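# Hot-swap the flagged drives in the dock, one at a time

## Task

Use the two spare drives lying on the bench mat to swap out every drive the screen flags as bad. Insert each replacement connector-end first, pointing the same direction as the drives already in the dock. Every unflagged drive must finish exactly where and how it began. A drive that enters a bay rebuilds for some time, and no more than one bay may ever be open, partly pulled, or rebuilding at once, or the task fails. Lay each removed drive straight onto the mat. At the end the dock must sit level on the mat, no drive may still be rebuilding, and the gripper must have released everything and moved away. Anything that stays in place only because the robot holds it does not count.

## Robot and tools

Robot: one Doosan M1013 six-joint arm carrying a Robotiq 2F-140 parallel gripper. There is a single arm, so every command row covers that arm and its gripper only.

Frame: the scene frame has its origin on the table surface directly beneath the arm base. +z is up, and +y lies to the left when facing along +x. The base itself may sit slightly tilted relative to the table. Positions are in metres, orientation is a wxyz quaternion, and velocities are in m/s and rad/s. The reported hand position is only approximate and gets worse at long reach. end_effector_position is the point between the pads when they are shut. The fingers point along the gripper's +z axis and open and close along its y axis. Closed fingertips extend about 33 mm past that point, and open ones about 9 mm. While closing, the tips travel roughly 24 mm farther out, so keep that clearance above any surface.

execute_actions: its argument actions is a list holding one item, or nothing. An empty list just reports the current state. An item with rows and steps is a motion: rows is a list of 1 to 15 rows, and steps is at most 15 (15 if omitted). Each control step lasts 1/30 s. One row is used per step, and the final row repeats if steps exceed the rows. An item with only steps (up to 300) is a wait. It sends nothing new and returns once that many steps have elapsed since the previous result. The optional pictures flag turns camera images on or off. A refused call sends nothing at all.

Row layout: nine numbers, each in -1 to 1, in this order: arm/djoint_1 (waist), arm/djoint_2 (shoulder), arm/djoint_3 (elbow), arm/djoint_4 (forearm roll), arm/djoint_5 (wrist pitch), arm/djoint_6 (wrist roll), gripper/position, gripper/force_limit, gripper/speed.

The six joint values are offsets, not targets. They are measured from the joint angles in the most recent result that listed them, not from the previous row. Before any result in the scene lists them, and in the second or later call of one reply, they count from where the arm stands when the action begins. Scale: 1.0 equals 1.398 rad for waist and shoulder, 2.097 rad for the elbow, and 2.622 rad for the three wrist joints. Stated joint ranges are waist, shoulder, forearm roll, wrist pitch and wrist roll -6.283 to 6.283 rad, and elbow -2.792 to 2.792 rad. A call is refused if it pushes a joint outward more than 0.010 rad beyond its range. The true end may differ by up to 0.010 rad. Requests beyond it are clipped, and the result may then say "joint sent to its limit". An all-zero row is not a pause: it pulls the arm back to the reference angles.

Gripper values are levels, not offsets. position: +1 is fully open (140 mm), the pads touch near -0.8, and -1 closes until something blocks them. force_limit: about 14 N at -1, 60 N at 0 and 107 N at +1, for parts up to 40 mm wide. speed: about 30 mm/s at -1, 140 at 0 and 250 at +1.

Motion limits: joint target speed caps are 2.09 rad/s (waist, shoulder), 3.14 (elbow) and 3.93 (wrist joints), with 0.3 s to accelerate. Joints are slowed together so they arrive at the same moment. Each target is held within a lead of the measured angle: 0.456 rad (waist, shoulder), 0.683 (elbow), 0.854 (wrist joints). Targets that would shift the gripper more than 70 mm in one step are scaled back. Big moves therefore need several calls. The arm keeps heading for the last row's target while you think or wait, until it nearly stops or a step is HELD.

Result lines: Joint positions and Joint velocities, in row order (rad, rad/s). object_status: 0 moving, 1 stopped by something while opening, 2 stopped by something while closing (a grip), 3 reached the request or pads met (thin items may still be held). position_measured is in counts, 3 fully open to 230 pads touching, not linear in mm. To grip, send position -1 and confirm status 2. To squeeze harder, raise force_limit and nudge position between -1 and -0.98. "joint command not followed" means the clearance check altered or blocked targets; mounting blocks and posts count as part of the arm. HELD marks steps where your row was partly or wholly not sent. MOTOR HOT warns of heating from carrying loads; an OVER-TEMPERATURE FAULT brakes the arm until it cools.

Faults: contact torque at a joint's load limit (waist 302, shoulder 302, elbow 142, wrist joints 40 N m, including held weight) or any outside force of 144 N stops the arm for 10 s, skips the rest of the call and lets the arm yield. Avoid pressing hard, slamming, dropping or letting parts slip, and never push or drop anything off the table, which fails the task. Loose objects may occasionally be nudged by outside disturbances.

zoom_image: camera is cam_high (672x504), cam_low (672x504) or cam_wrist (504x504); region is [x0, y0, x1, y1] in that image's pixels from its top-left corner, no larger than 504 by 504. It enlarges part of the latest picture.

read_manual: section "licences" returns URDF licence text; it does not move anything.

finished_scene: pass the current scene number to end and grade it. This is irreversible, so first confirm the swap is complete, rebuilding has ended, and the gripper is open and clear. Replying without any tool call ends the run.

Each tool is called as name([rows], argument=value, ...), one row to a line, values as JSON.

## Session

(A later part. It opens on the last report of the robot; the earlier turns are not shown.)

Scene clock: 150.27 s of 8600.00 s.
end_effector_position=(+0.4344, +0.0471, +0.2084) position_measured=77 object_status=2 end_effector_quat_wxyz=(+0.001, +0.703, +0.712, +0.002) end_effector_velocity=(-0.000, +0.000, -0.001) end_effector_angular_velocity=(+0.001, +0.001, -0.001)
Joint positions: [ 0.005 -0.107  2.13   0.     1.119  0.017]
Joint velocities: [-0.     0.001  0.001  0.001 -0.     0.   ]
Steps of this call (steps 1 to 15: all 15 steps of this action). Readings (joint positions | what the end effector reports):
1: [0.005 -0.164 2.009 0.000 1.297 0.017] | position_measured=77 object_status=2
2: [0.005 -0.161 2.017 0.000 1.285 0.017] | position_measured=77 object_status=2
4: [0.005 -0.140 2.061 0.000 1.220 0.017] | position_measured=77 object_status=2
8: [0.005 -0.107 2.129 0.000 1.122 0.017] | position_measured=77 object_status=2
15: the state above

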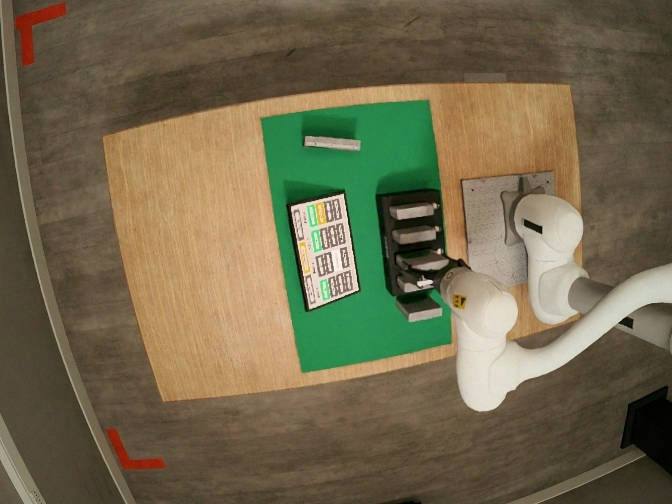

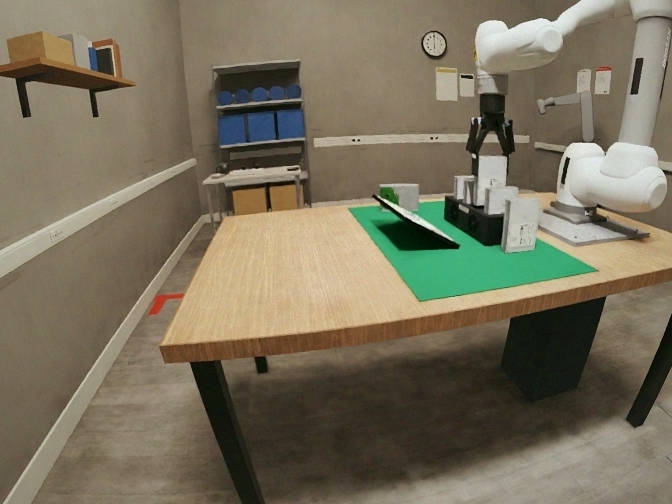

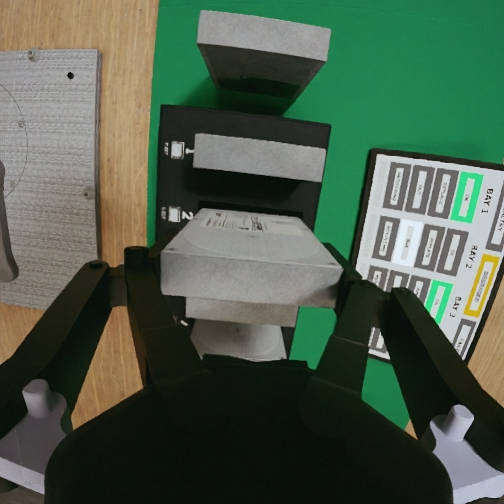

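execute_actions([
  {"rows":[[-0.0015,0,0,0,0,-0.01,-1,0.6,0],[-0.0015,0,0,0,0,-0.01,-1,0.6,0],[-0.0015,0,0,0,0,-0.01,-1,0.6,0],[-0.0015,0,0,0,0,-0.01,-1,0.6,0],[-0.0015,0.008,0.008,0,-0.011,-0.01,-1,0.6,0],[-0.0015,0.008,0.008,0,-0.011,-0.01,-1,0.6,0],[-0.0015,0.015,0.0148,0,-0.0198,-0.01,-1,0.6,0]],"steps":15},
])

Scene clock: 155.27 s of 8600.00 s.
end_effector_position=(+0.4342, +0.0463, +0.1839) position_measured=77 object_status=2 end_effector_quat_wxyz=(+0.001, +0.694, +0.720, +0.002) end_effector_velocity=(-0.001, -0.001, -0.001) end_effector_angular_velocity=(-0.001, +0.001, -0.001)
Joint positions: [ 0.003 -0.086  2.161  0.     1.067 -0.009]
Joint velocities: [-0.001  0.     0.002 -0.002 -0.001  0.   ]
Steps of this call (steps 1 to 15: the robot went on to your last target; steps 16 to 135: nothing new was sent; steps 136 to 150: all 15 steps of this action). Readings (joint positions | what the end effector reports):
136: [0.005 -0.107 2.130 0.000 1.119 0.016] | position_measured=77 object_status=2
137: [0.004 -0.107 2.130 0.000 1.119 0.006] | position_measured=77 object_status=2
139: [0.003 -0.107 2.130 0.000 1.119 -0.007] | position_measured=77 object_status=2
143: [0.003 -0.093 2.150 0.000 1.084 -0.009] | position_measured=77 object_status=2
150: the state above

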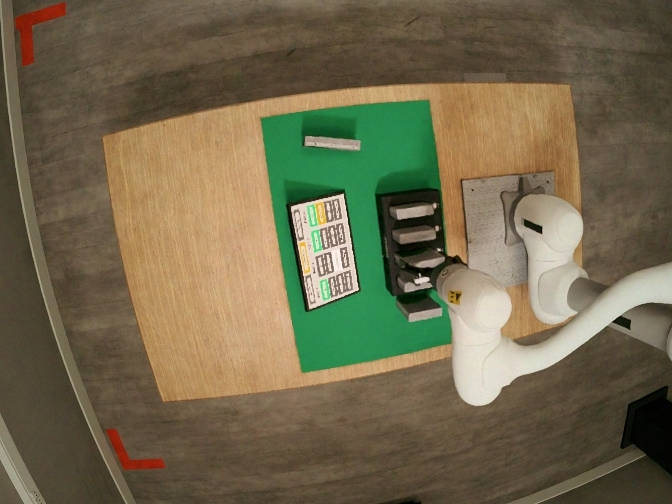

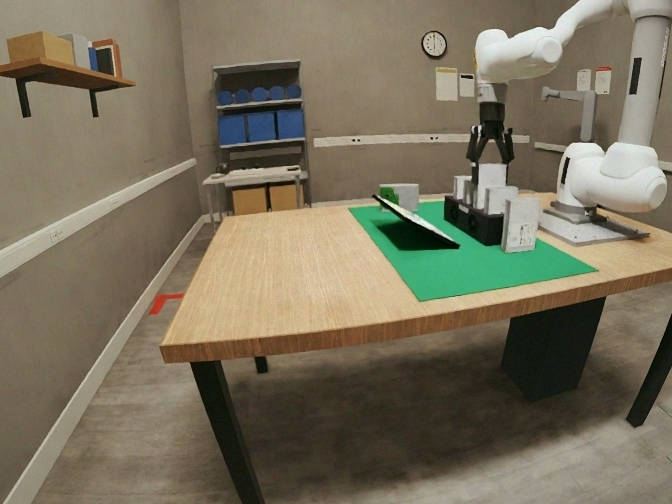

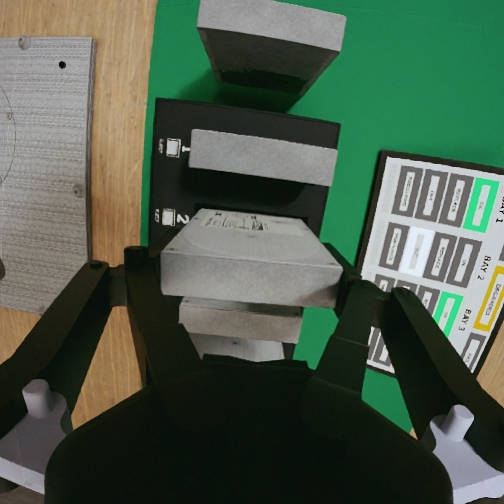

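In. To .134, then .126.

execute_actions([
  {"rows":[[0,0.012,0.009,0,-0.0137,0,-1,0.6,0],[0,0.012,0.009,0,-0.0137,0,-1,0.6,0],[0,0.012,0.009,0,-0.0137,0,-1,0.6,0],[0,0.024,0.018,0,-0.0273,0,-1,0.6,0],[0,0.024,0.018,0,-0.0273,0,-1,0.6,0],[0,0.024,0.018,0,-0.0273,0,-1,0.6,0],[0,0.037,0.027,0,-0.041,0,-1,0.6,0]],"steps":15},
], pictures=false)

execute_actions([
  {"rows":[[0,0.004,0.0022,0,-0.004,0,-1,0.6,0],[0,0.004,0.0022,0,-0.004,0,-1,0.6,0],[0,0.004,0.0022,0,-0.004,0,-1,0.6,0],[0,0.0075,0.0043,0,-0.0075,0,-1,0.6,0]],"steps":15},
])

Scene clock: 159.87 s of 8600.00 s.
end_effector_position=(+0.4341, +0.0464, +0.1346) position_measured=77 object_status=2 end_effector_quat_wxyz=(+0.000, +0.694, +0.720, +0.002) end_effector_velocity=(-0.001, +0.000, -0.002) end_effector_angular_velocity=(+0.001, +0.001, -0.000)
Joint positions: [ 0.003 -0.034  2.218  0.     0.959 -0.009]
Joint velocities: [ 0.     0.002  0.002  0.001 -0.003 -0.   ]
Steps of this call (steps 1 to 15: the robot went on to your last target; steps 16 to 123: nothing new was sent; steps 124 to 138: all 15 steps of this action). Readings (joint positions | what the end effector reports):
124: [0.003 -0.085 2.162 0.000 1.065 -0.009] | position_measured=77 object_status=2
125: [0.003 -0.081 2.167 0.000 1.054 -0.009] | position_measured=77 object_status=2
127: [0.003 -0.070 2.179 0.000 1.033 -0.009] | position_measured=77 object_status=2
131: [0.003 -0.047 2.204 0.000 0.984 -0.009] | position_measured=77 object_status=2
138: the state above

Scene clock: 160.37 s of 8600.00 s.
end_effector_position=(+0.4342, +0.0463, +0.1258) position_measured=78 object_status=2 end_effector_quat_wxyz=(+0.000, +0.694, +0.720, +0.002) end_effector_velocity=(+0.001, -0.000, +0.001) end_effector_angular_velocity=(+0.001, -0.002, -0.004)
Joint positions: [ 0.003 -0.024  2.227  0.     0.94  -0.01 ]
Joint velocities: [-0.002  0.    -0.002  0.002  0.     0.001]
Steps of this call (steps 1 to 15: all 15 steps of this action). Readings (joint positions | what the end effector reports):
1: [0.003 -0.034 2.218 0.000 0.958 -0.009] | position_measured=77 object_status=2
2: [0.003 -0.032 2.220 0.000 0.954 -0.009] | position_measured=77 object_status=2
4: [0.003 -0.029 2.222 0.000 0.949 -0.009] | position_measured=77 object_status=2
8: [0.003 -0.024 2.227 0.000 0.940 -0.010] | position_measured=78 object_status=2
15: the state above

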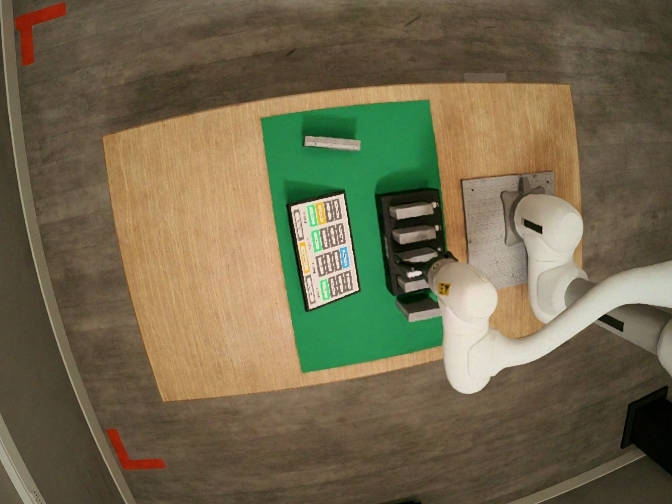

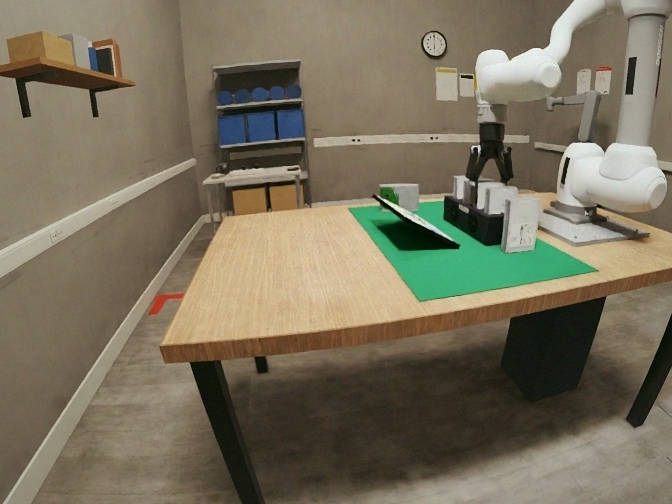

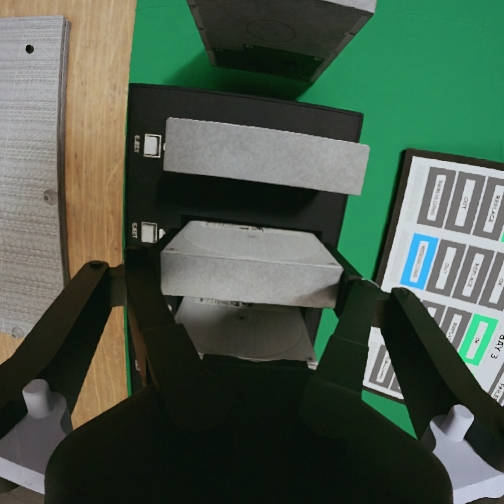

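execute_actions([
  {"rows":[[0,0,0,0,0,0,0.8,0,0]],"steps":10},
], pictures=false)

execute_actions([
  {"rows":[[0,-0.083,-0.071,0,0.1,0,0.8,0,0]],"steps":15},
], pictures=false)

execute_actions([
  {"rows":[[-0.343,0.2975,-0.1875,0,-0.0085,-0.669,0.2,0,0]],"steps":15},
], pictures=false)

execute_actions([
  {"steps":35},
])

Scene clock: 176.73 s of 8600.00 s.
end_effector_position=(+0.4344, +0.0463, +0.1259) position_measured=28 object_status=0 end_effector_quat_wxyz=(+0.001, +0.694, +0.720, +0.002) end_effector_velocity=(-0.000, -0.000, +0.000) end_effector_angular_velocity=(-0.001, +0.001, +0.001)
Joint positions: [ 0.003 -0.024  2.227  0.     0.94  -0.009]
Joint velocities: [ 0.     0.    -0.    -0.001  0.001 -0.001]
Steps of this call (steps 1 to 15: the robot went on to your last target; steps 16 to 481: nothing new was sent; steps 482 to 491: all 10 steps of this action). Readings (joint positions | what the end effector reports):
482: [0.003 -0.024 2.227 0.000 0.940 -0.009] | position_measured=78 object_status=0
483: [0.003 -0.024 2.227 0.000 0.939 -0.009] | position_measured=78 object_status=0
485: [0.003 -0.024 2.227 0.000 0.939 -0.009] | position_measured=57 object_status=0
489: [0.003 -0.024 2.227 0.000 0.940 -0.009] | position_measured=29 object_status=0
491: the state above

Scene clock: 177.23 s of 8600.00 s.
end_effector_position=(+0.4337, +0.0460, +0.2495) position_measured=28 object_status=3 end_effector_quat_wxyz=(+0.001, +0.694, +0.720, +0.003) end_effector_velocity=(+0.000, -0.000, +0.002) end_effector_angular_velocity=(-0.001, -0.002, +0.000)
Joint positions: [ 0.003 -0.14   2.078  0.     1.202 -0.009]
Joint velocities: [ 0.    -0.002 -0.002 -0.001  0.002  0.   ]
Steps of this call (steps 1 to 15: all 15 steps of this action). Readings (joint positions | what the end effector reports):
1: [0.003 -0.025 2.226 0.000 0.941 -0.009] | position_measured=28 object_status=0
2: [0.003 -0.029 2.219 0.000 0.953 -0.009] | position_measured=28 object_status=0
4: [0.003 -0.058 2.182 0.000 1.019 -0.009] | position_measured=28 object_status=3
8: [0.003 -0.124 2.098 0.000 1.166 -0.009] | position_measured=28 object_status=3
15: the state above

Scene clock: 177.73 s of 8600.00 s.
end_effector_position=(+0.5700, -0.1075, +0.2462) position_measured=104 object_status=0 end_effector_quat_wxyz=(+0.002, +0.545, +0.838, +0.003) end_effector_velocity=(+0.209, -0.366, -0.041) end_effector_angular_velocity=(-0.009, -0.001, +1.341)
Joint positions: [-0.27   0.098  1.853  0.     1.189 -0.662]
Joint velocities: [-0.525  0.452 -0.426  0.    -0.025 -1.866]
Steps of this call (steps 1 to 15: all 15 steps of this action). Readings (joint positions | what the end effector reports):
1: [0.002 -0.139 2.077 0.000 1.202 -0.011] | position_measured=28 object_status=0
2: [-0.004 -0.134 2.072 0.000 1.202 -0.023] | position_measured=33 object_status=0
4: [-0.039 -0.101 2.041 0.000 1.200 -0.090] | position_measured=48 object_status=0
8: [-0.132 -0.021 1.965 0.000 1.196 -0.276] | position_measured=79 object_status=0
15: the state above

Scene clock: 178.90 s of 8600.00 s.
end_effector_position=(+0.6317, -0.2692, +0.2205) position_measured=104 object_status=3 end_effector_quat_wxyz=(+0.003, +0.129, +0.992, +0.001) end_effector_velocity=(-0.000, -0.002, +0.000) end_effector_angular_velocity=(+0.000, -0.001, -0.004)
Joint positions: [-0.477  0.276  1.685  0.     1.18  -1.763]
Joint velocities: [-0.003  0.    -0.001  0.     0.     0.001]
Steps of this call (steps 1 to 35: the robot went on to your last target). Readings (joint positions | what the end effector reports):
1: [-0.287 0.113 1.839 0.000 1.188 -0.728] | position_measured=104 object_status=0
2: [-0.304 0.127 1.825 0.000 1.188 -0.796] | position_measured=104 object_status=3
4: [-0.336 0.155 1.799 0.000 1.186 -0.944] | position_measured=104 object_status=3
8: [-0.395 0.206 1.751 0.000 1.183 -1.280] | position_measured=104 object_status=3
35: the state above

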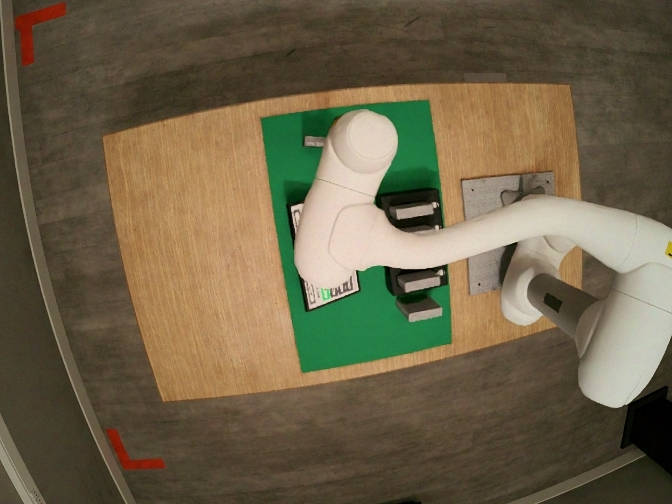

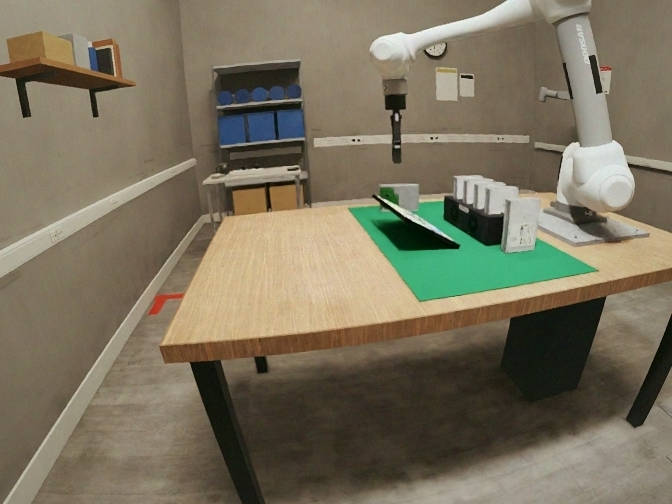

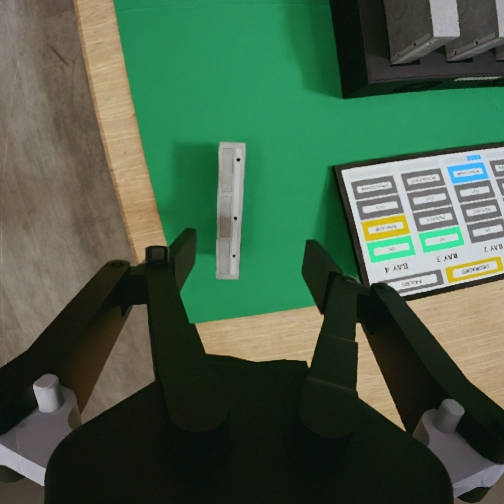

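execute_actions([
  {"rows":[[-0.021,0,0,0,0,-0.038,0.2,0,0]],"steps":10},
], pictures=false)

execute_actions([
  {"rows":[[0,0.084,0.0635,0,-0.0955,0,0.2,0,0]],"steps":15},
])

execute_actions([
  {"rows":[[0,0,0,0,0,0,-1,0.2,0]],"steps":15},
], pictures=false)

execute_actions([
  {"rows":[[0,-0.003,0,0,0.0016,0,-1,0.2,0],[0,-0.003,0,0,0.0016,0,-1,0.2,0],[0,-0.003,0,0,0.0016,0,-1,0.2,0],[0,-0.003,0,0,0.0016,0.1115,-1,0.2,0]],"steps":15},
], pictures=false)

execute_actions([
  {"rows":[[0,0.003,0,0,-0.0016,0,-1,0.2,0],[0,0.003,0,0,-0.0016,0,-1,0.2,0],[0,0.003,0,0,-0.0016,0,-1,0.2,0],[0,0.003,0,0,-0.0016,0,-1,0.2,0],[0,0.003,0,0,-0.0016,0,-1,0.2,0],[0,0.003,0,0,-0.0016,0,0,0.2,0]],"steps":15},
])

execute_actions([
  {"rows":[[0,-0.084,-0.0635,0,0.0955,0,0,0,0]],"steps":15},
])

Scene clock: 193.03 s of 8600.00 s.
end_effector_position=(+0.6236, -0.2877, +0.2204) position_measured=104 object_status=3 end_effector_quat_wxyz=(+0.003, +0.094, +0.996, +0.001) end_effector_velocity=(+0.000, -0.001, +0.001) end_effector_angular_velocity=(-0.000, -0.001, +0.000)
Joint positions: [-0.506  0.276  1.685  0.     1.18  -1.863]
Joint velocities: [-0.001 -0.    -0.001  0.     0.    -0.001]
Steps of this call (steps 1 to 15: the robot went on to your last target; steps 16 to 414: nothing new was sent; steps 415 to 424: all 10 steps of this action). Readings (joint positions | what the end effector reports):
415: [-0.477 0.276 1.685 0.000 1.180 -1.765] | position_measured=104 object_status=3
416: [-0.481 0.276 1.685 0.000 1.180 -1.777] | position_measured=104 object_status=3
418: [-0.497 0.276 1.685 0.000 1.180 -1.831] | position_measured=104 object_status=3
422: [-0.506 0.276 1.685 0.000 1.180 -1.862] | position_measured=104 object_status=3
424: the state above

Scene clock: 193.53 s of 8600.00 s.
end_effector_position=(+0.6242, -0.2873, +0.0751) position_measured=104 object_status=3 end_effector_quat_wxyz=(+0.003, +0.094, +0.996, +0.001) end_effector_velocity=(-0.001, +0.001, -0.003) end_effector_angular_velocity=(+0.001, +0.002, +0.000)
Joint positions: [-0.506  0.393  1.818 -0.     0.929 -1.863]
Joint velocities: [ 0.001  0.003  0.002 -0.    -0.002  0.001]
Steps of this call (steps 1 to 15: all 15 steps of this action). Readings (joint positions | what the end effector reports):
1: [-0.506 0.277 1.685 0.000 1.178 -1.863] | position_measured=104 object_status=3
2: [-0.506 0.282 1.690 0.000 1.166 -1.863] | position_measured=104 object_status=3
4: [-0.506 0.311 1.724 0.000 1.104 -1.863] | position_measured=104 object_status=3
8: [-0.506 0.372 1.793 0.000 0.976 -1.863] | position_measured=104 object_status=3
15: the state above

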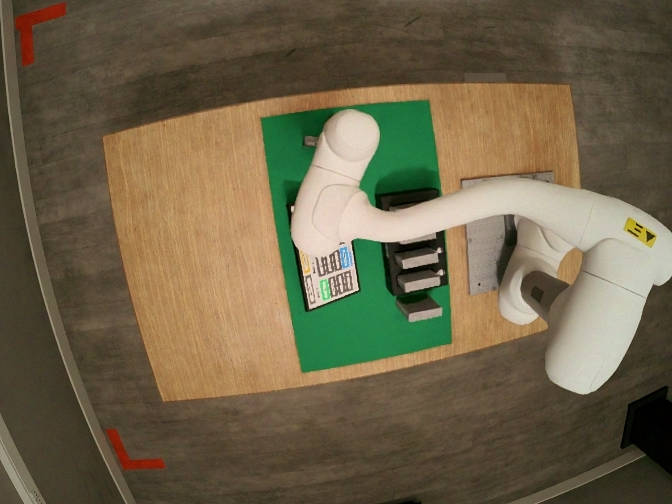

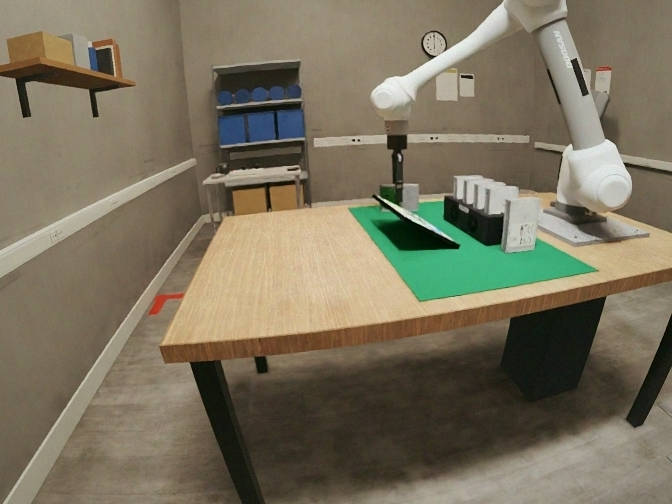

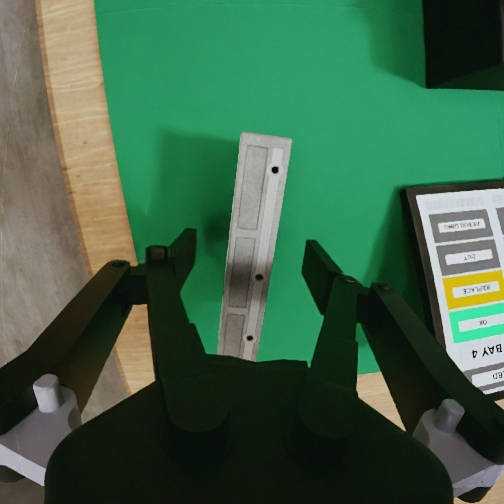

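Scene clock: 194.03 s of 8600.00 s.
end_effector_position=(+0.6241, -0.2873, +0.0751) position_measured=194 object_status=0 end_effector_quat_wxyz=(+0.003, +0.094, +0.996, +0.001) end_effector_velocity=(+0.001, +0.000, +0.000) end_effector_angular_velocity=(-0.000, -0.001, +0.001)
Joint positions: [-0.506  0.393  1.818 -0.     0.929 -1.863]
Joint velocities: [ 0.001  0.    -0.001  0.001 -0.    -0.   ]
Steps of this call (steps 1 to 15: all 15 steps of this action). Readings (joint positions | what the end effector reports):
1: [-0.506 0.393 1.818 -0.000 0.929 -1.863] | position_measured=104 object_status=0
2: [-0.506 0.393 1.818 -0.000 0.929 -1.863] | position_measured=109 object_status=0
4: [-0.506 0.393 1.818 -0.000 0.929 -1.863] | position_measured=125 object_status=0
8: [-0.506 0.393 1.818 -0.000 0.929 -1.863] | position_measured=155 object_status=0
15: the state above

Scene clock: 194.53 s of 8600.00 s.
end_effector_position=(+0.6232, -0.2868, +0.0780) position_measured=194 object_status=2 end_effector_quat_wxyz=(+0.003, +0.238, +0.971, +0.002) end_effector_velocity=(+0.000, +0.001, -0.000) end_effector_angular_velocity=(+0.000, +0.000, -0.003)
Joint positions: [-0.506  0.389  1.818 -0.     0.933 -1.571]
Joint velocities: [ 0.001 -0.     0.001  0.    -0.     0.004]
Steps of this call (steps 1 to 15: all 15 steps of this action). Readings (joint positions | what the end effector reports):
1: [-0.506 0.393 1.818 -0.000 0.929 -1.863] | position_measured=194 object_status=0
2: [-0.506 0.391 1.818 -0.000 0.931 -1.863] | position_measured=194 object_status=0
4: [-0.506 0.390 1.818 -0.000 0.933 -1.862] | position_measured=194 object_status=2
8: [-0.506 0.389 1.818 -0.000 0.933 -1.728] | position_measured=194 object_status=2
15: the state above

Scene clock: 195.03 s of 8600.00 s.
end_effector_position=(+0.6241, -0.2873, +0.0751) position_measured=130 object_status=0 end_effector_quat_wxyz=(+0.003, +0.238, +0.971, +0.002) end_effector_velocity=(+0.000, +0.001, -0.000) end_effector_angular_velocity=(-0.001, +0.000, +0.002)
Joint positions: [-0.506  0.393  1.818 -0.     0.929 -1.571]
Joint velocities: [ 0.001 -0.     0.    -0.001 -0.     0.   ]
Steps of this call (steps 1 to 15: all 15 steps of this action). Readings (joint positions | what the end effector reports):
1: [-0.506 0.389 1.818 -0.000 0.933 -1.571] | position_measured=194 object_status=2
2: [-0.506 0.391 1.818 -0.000 0.932 -1.571] | position_measured=194 object_status=2
4: [-0.506 0.393 1.818 -0.000 0.930 -1.571] | position_measured=194 object_status=2
8: [-0.506 0.393 1.818 -0.000 0.929 -1.571] | position_measured=181 object_status=0
15: the state above

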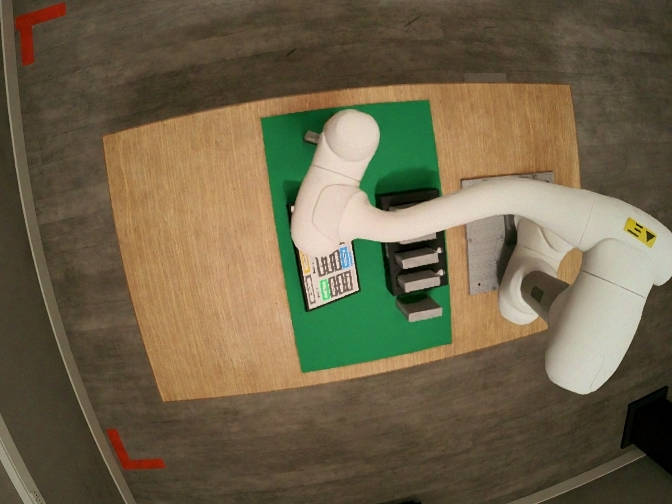

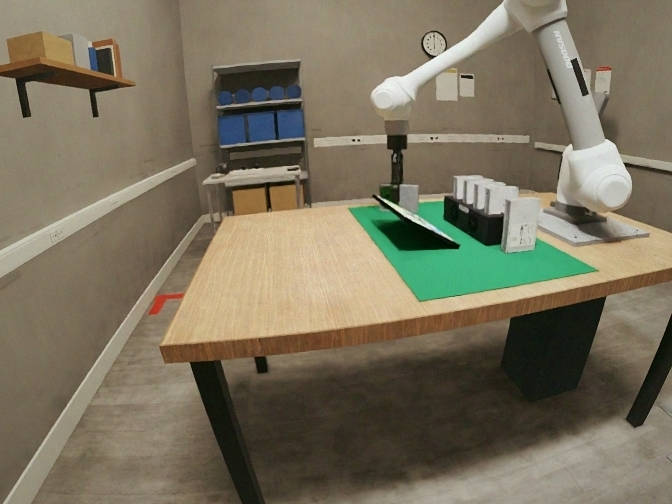

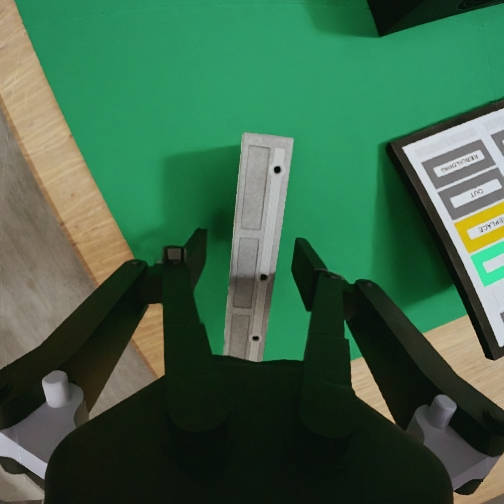

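Scene clock: 195.53 s of 8600.00 s.
end_effector_position=(+0.6235, -0.2877, +0.2203) position_measured=129 object_status=3 end_effector_quat_wxyz=(+0.003, +0.238, +0.971, +0.002) end_effector_velocity=(+0.000, +0.001, +0.003) end_effector_angular_velocity=(-0.000, -0.002, +0.001)
Joint positions: [-0.506  0.276  1.685 -0.     1.179 -1.571]
Joint velocities: [ 0.001 -0.003 -0.001  0.001  0.003 -0.001]
Steps of this call (steps 1 to 15: all 15 steps of this action). Readings (joint positions | what the end effector reports):
1: [-0.506 0.393 1.817 -0.000 0.930 -1.571] | position_measured=129 object_status=0
2: [-0.506 0.389 1.812 -0.000 0.940 -1.571] | position_measured=129 object_status=0
4: [-0.506 0.361 1.779 -0.000 1.001 -1.571] | position_measured=129 object_status=0
8: [-0.506 0.299 1.710 -0.000 1.131 -1.571] | position_measured=129 object_status=3
15: the state above

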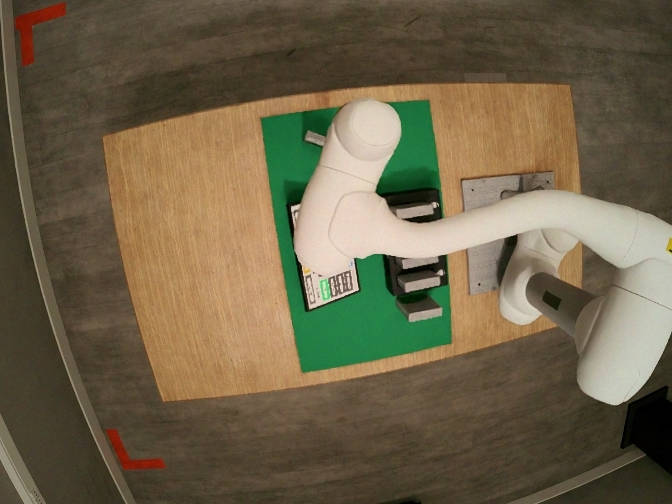

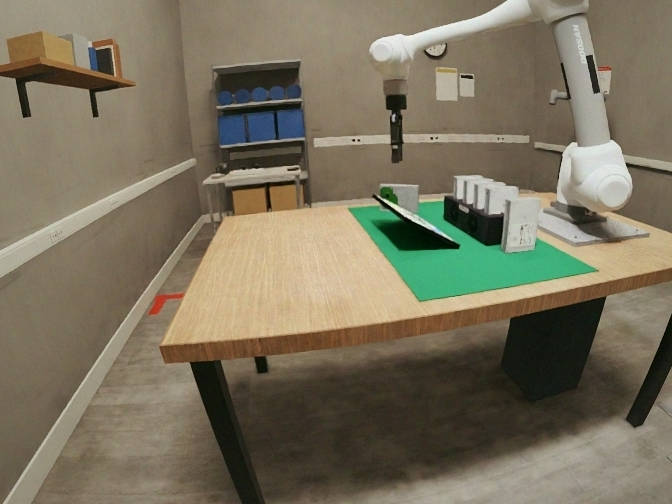

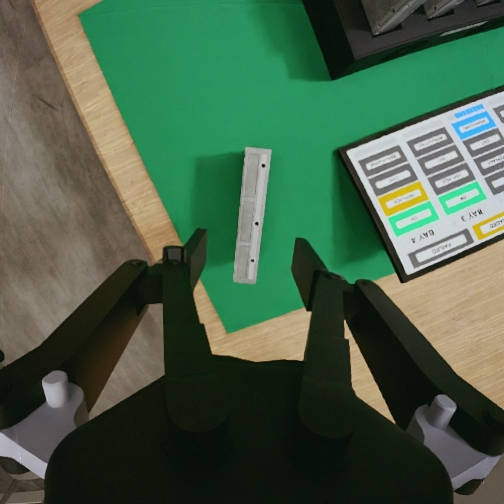

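execute_actions([
  {"rows":[[0,-0.199,0,0,-0.3,0,0,0,0]],"steps":15},
], pictures=false)

execute_actions([
  {"steps":30},
], pictures=false)

execute_actions([
  {"rows":[[0,0,0.3076,0,-0.139,0,0,0,0]],"steps":15},
], pictures=false)

execute_actions([
  {"steps":25},
])

execute_actions([
  {"rows":[[0,0.135,0.038,0,-0.1026,0,0,0,0]],"steps":15},
])

Scene clock: 202.73 s of 8600.00 s.
end_effector_position=(+0.7384, -0.3486, +0.4112) position_measured=129 object_status=3 end_effector_quat_wxyz=(+0.327, +0.225, +0.914, -0.078) end_effector_velocity=(+0.156, -0.084, +0.520) end_effector_angular_velocity=(-0.650, -1.247, -0.007)
Joint positions: [-0.506  0.098  1.684  0.     0.676 -1.571]
Joint velocities: [-0.001 -0.368 -0.001  0.001 -1.037  0.   ]
Steps of this call (steps 1 to 15: the robot went on to your last target; steps 16 to 201: nothing new was sent; steps 202 to 216: all 15 steps of this action). Readings (joint positions | what the end effector reports):
202: [-0.506 0.275 1.684 -0.000 1.179 -1.571] | position_measured=129 object_status=3
203: [-0.506 0.272 1.684 -0.000 1.167 -1.571] | position_measured=129 object_status=3
205: [-0.506 0.248 1.684 -0.000 1.100 -1.571] | position_measured=129 object_status=3
209: [-0.506 0.189 1.684 0.000 0.934 -1.571] | position_measured=129 object_status=3
216: the state above

Scene clock: 203.73 s of 8600.00 s.
end_effector_position=(+0.7627, -0.3620, +0.5661) position_measured=129 object_status=3 end_effector_quat_wxyz=(+0.495, +0.206, +0.835, -0.120) end_effector_velocity=(+0.000, +0.000, +0.000) end_effector_angular_velocity=(+0.001, -0.001, -0.000)
Joint positions: [-0.506 -0.002  1.685 -0.     0.393 -1.571]
Joint velocities: [ 0.    -0.    -0.     0.     0.     0.001]
Steps of this call (steps 1 to 30: the robot went on to your last target). Readings (joint positions | what the end effector reports):
1: [-0.506 0.086 1.684 0.000 0.641 -1.571] | position_measured=129 object_status=3
2: [-0.506 0.073 1.684 0.000 0.606 -1.571] | position_measured=129 object_status=3
4: [-0.506 0.049 1.684 0.000 0.538 -1.571] | position_measured=129 object_status=3
8: [-0.506 0.006 1.684 0.000 0.416 -1.571] | position_measured=129 object_status=3
30: the state above
The arm was judged still, so your last target was given up. Only a new action makes it travel on or press farther. Fingers that are still opening or closing keep moving.

Scene clock: 204.23 s of 8600.00 s.
end_effector_position=(+0.6882, -0.3220, +0.3325) position_measured=129 object_status=3 end_effector_quat_wxyz=(+0.429, +0.215, +0.871, -0.103) end_effector_velocity=(-0.236, +0.126, -0.484) end_effector_angular_velocity=(+0.160, +0.305, +0.001)
Joint positions: [-0.506 -0.002  2.042 -0.     0.191 -1.571]
Joint velocities: [ 0.     0.     0.788  0.001 -0.444 -0.001]
Steps of this call (steps 1 to 15: all 15 steps of this action). Readings (joint positions | what the end effector reports):
1: [-0.506 -0.002 1.685 -0.000 0.392 -1.571] | position_measured=129 object_status=3
2: [-0.506 -0.002 1.694 -0.000 0.387 -1.571] | position_measured=129 object_status=3
4: [-0.506 -0.002 1.745 -0.000 0.358 -1.571] | position_measured=129 object_status=3
8: [-0.506 -0.002 1.854 -0.000 0.297 -1.571] | position_measured=129 object_status=3
15: the state above

Scene clock: 205.07 s of 8600.00 s.
end_effector_position=(+0.5827, -0.2661, +0.1697) position_measured=129 object_status=3 end_effector_quat_wxyz=(+0.373, +0.221, +0.897, -0.090) end_effector_velocity=(+0.001, -0.001, +0.001) end_effector_angular_velocity=(-0.001, -0.001, -0.000)
Joint positions: [-0.506 -0.002  2.33  -0.     0.029 -1.571]
Joint velocities: [-0.    -0.    -0.001 -0.    -0.     0.   ]
Steps of this call (steps 1 to 25: the robot went on to your last target). Readings (joint positions | what the end effector reports):
1: [-0.506 -0.002 2.069 -0.000 0.176 -1.571] | position_measured=129 object_status=3
2: [-0.506 -0.002 2.095 -0.000 0.161 -1.571] | position_measured=129 object_status=3
4: [-0.506 -0.002 2.149 -0.000 0.131 -1.571] | position_measured=129 object_status=3
8: [-0.506 -0.002 2.256 -0.000 0.071 -1.571] | position_measured=129 object_status=3
25: the state above

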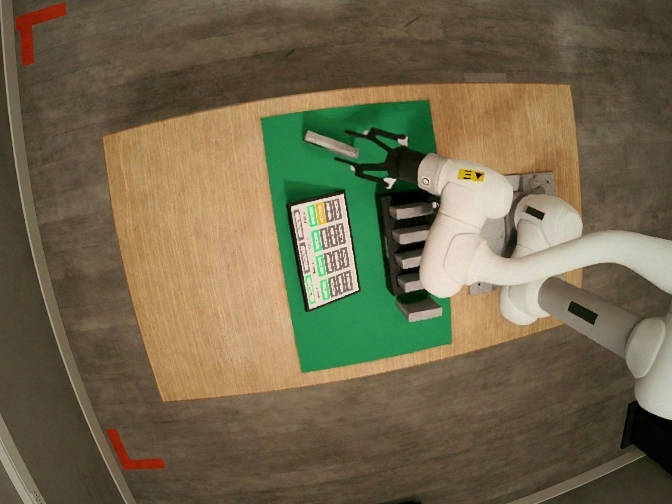

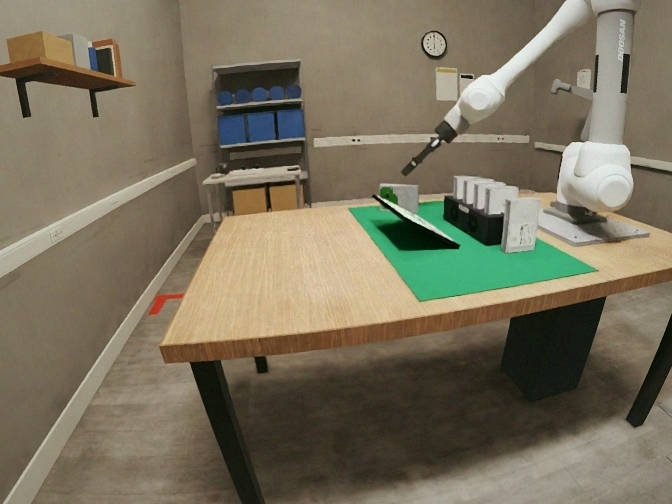

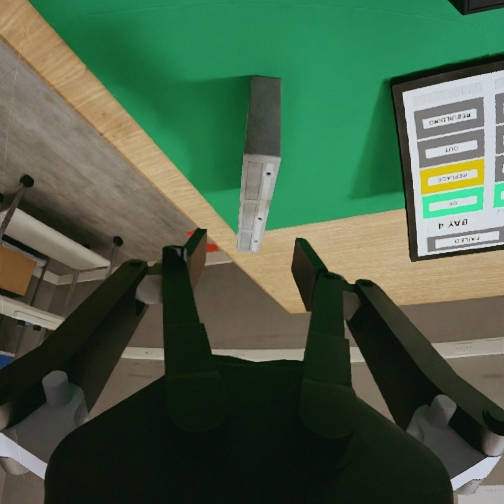

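Scene clock: 205.57 s of 8600.00 s.
end_effector_position=(+0.5834, -0.2660, +0.0652) position_measured=129 object_status=3 end_effector_quat_wxyz=(+0.374, +0.221, +0.896, -0.090) end_effector_velocity=(-0.000, -0.000, -0.001) end_effector_angular_velocity=(+0.001, +0.000, -0.002)
Joint positions: [-0.506  0.187  2.409  0.    -0.24  -1.571]
Joint velocities: [-0.001  0.002  0.001  0.002 -0.002 -0.   ]
Steps of this call (steps 1 to 15: all 15 steps of this action). Readings (joint positions | what the end effector reports):
1: [-0.506 -0.001 2.330 -0.000 0.027 -1.571] | position_measured=129 object_status=3
2: [-0.506 0.005 2.333 0.000 0.018 -1.571] | position_measured=129 object_status=3
4: [-0.506 0.040 2.348 0.000 -0.032 -1.571] | position_measured=129 object_status=3
8: [-0.506 0.152 2.395 0.000 -0.189 -1.571] | position_measured=129 object_status=3
15: the state above

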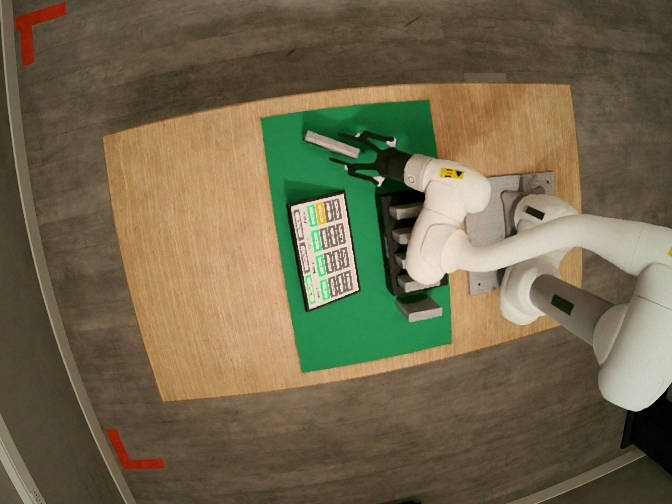

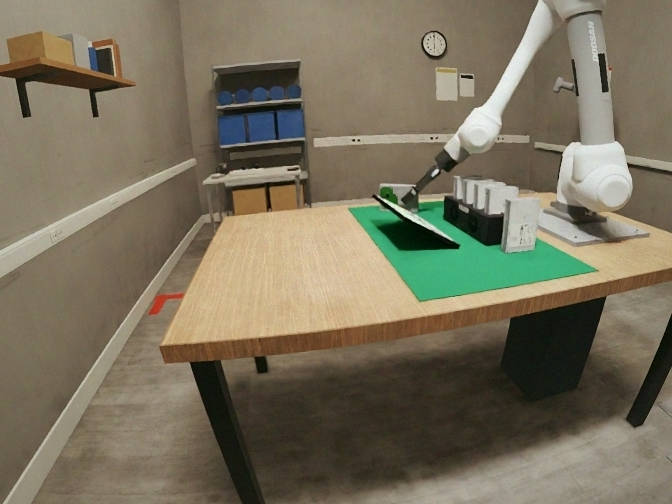

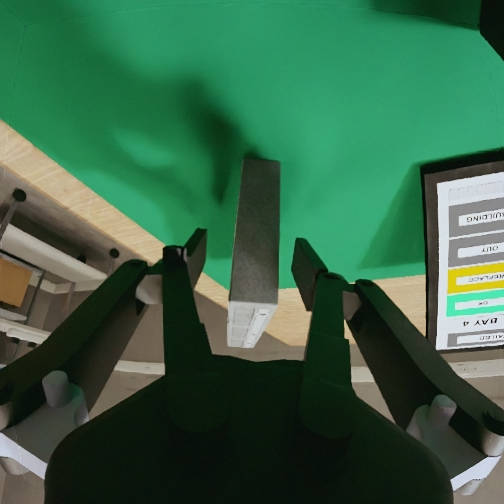

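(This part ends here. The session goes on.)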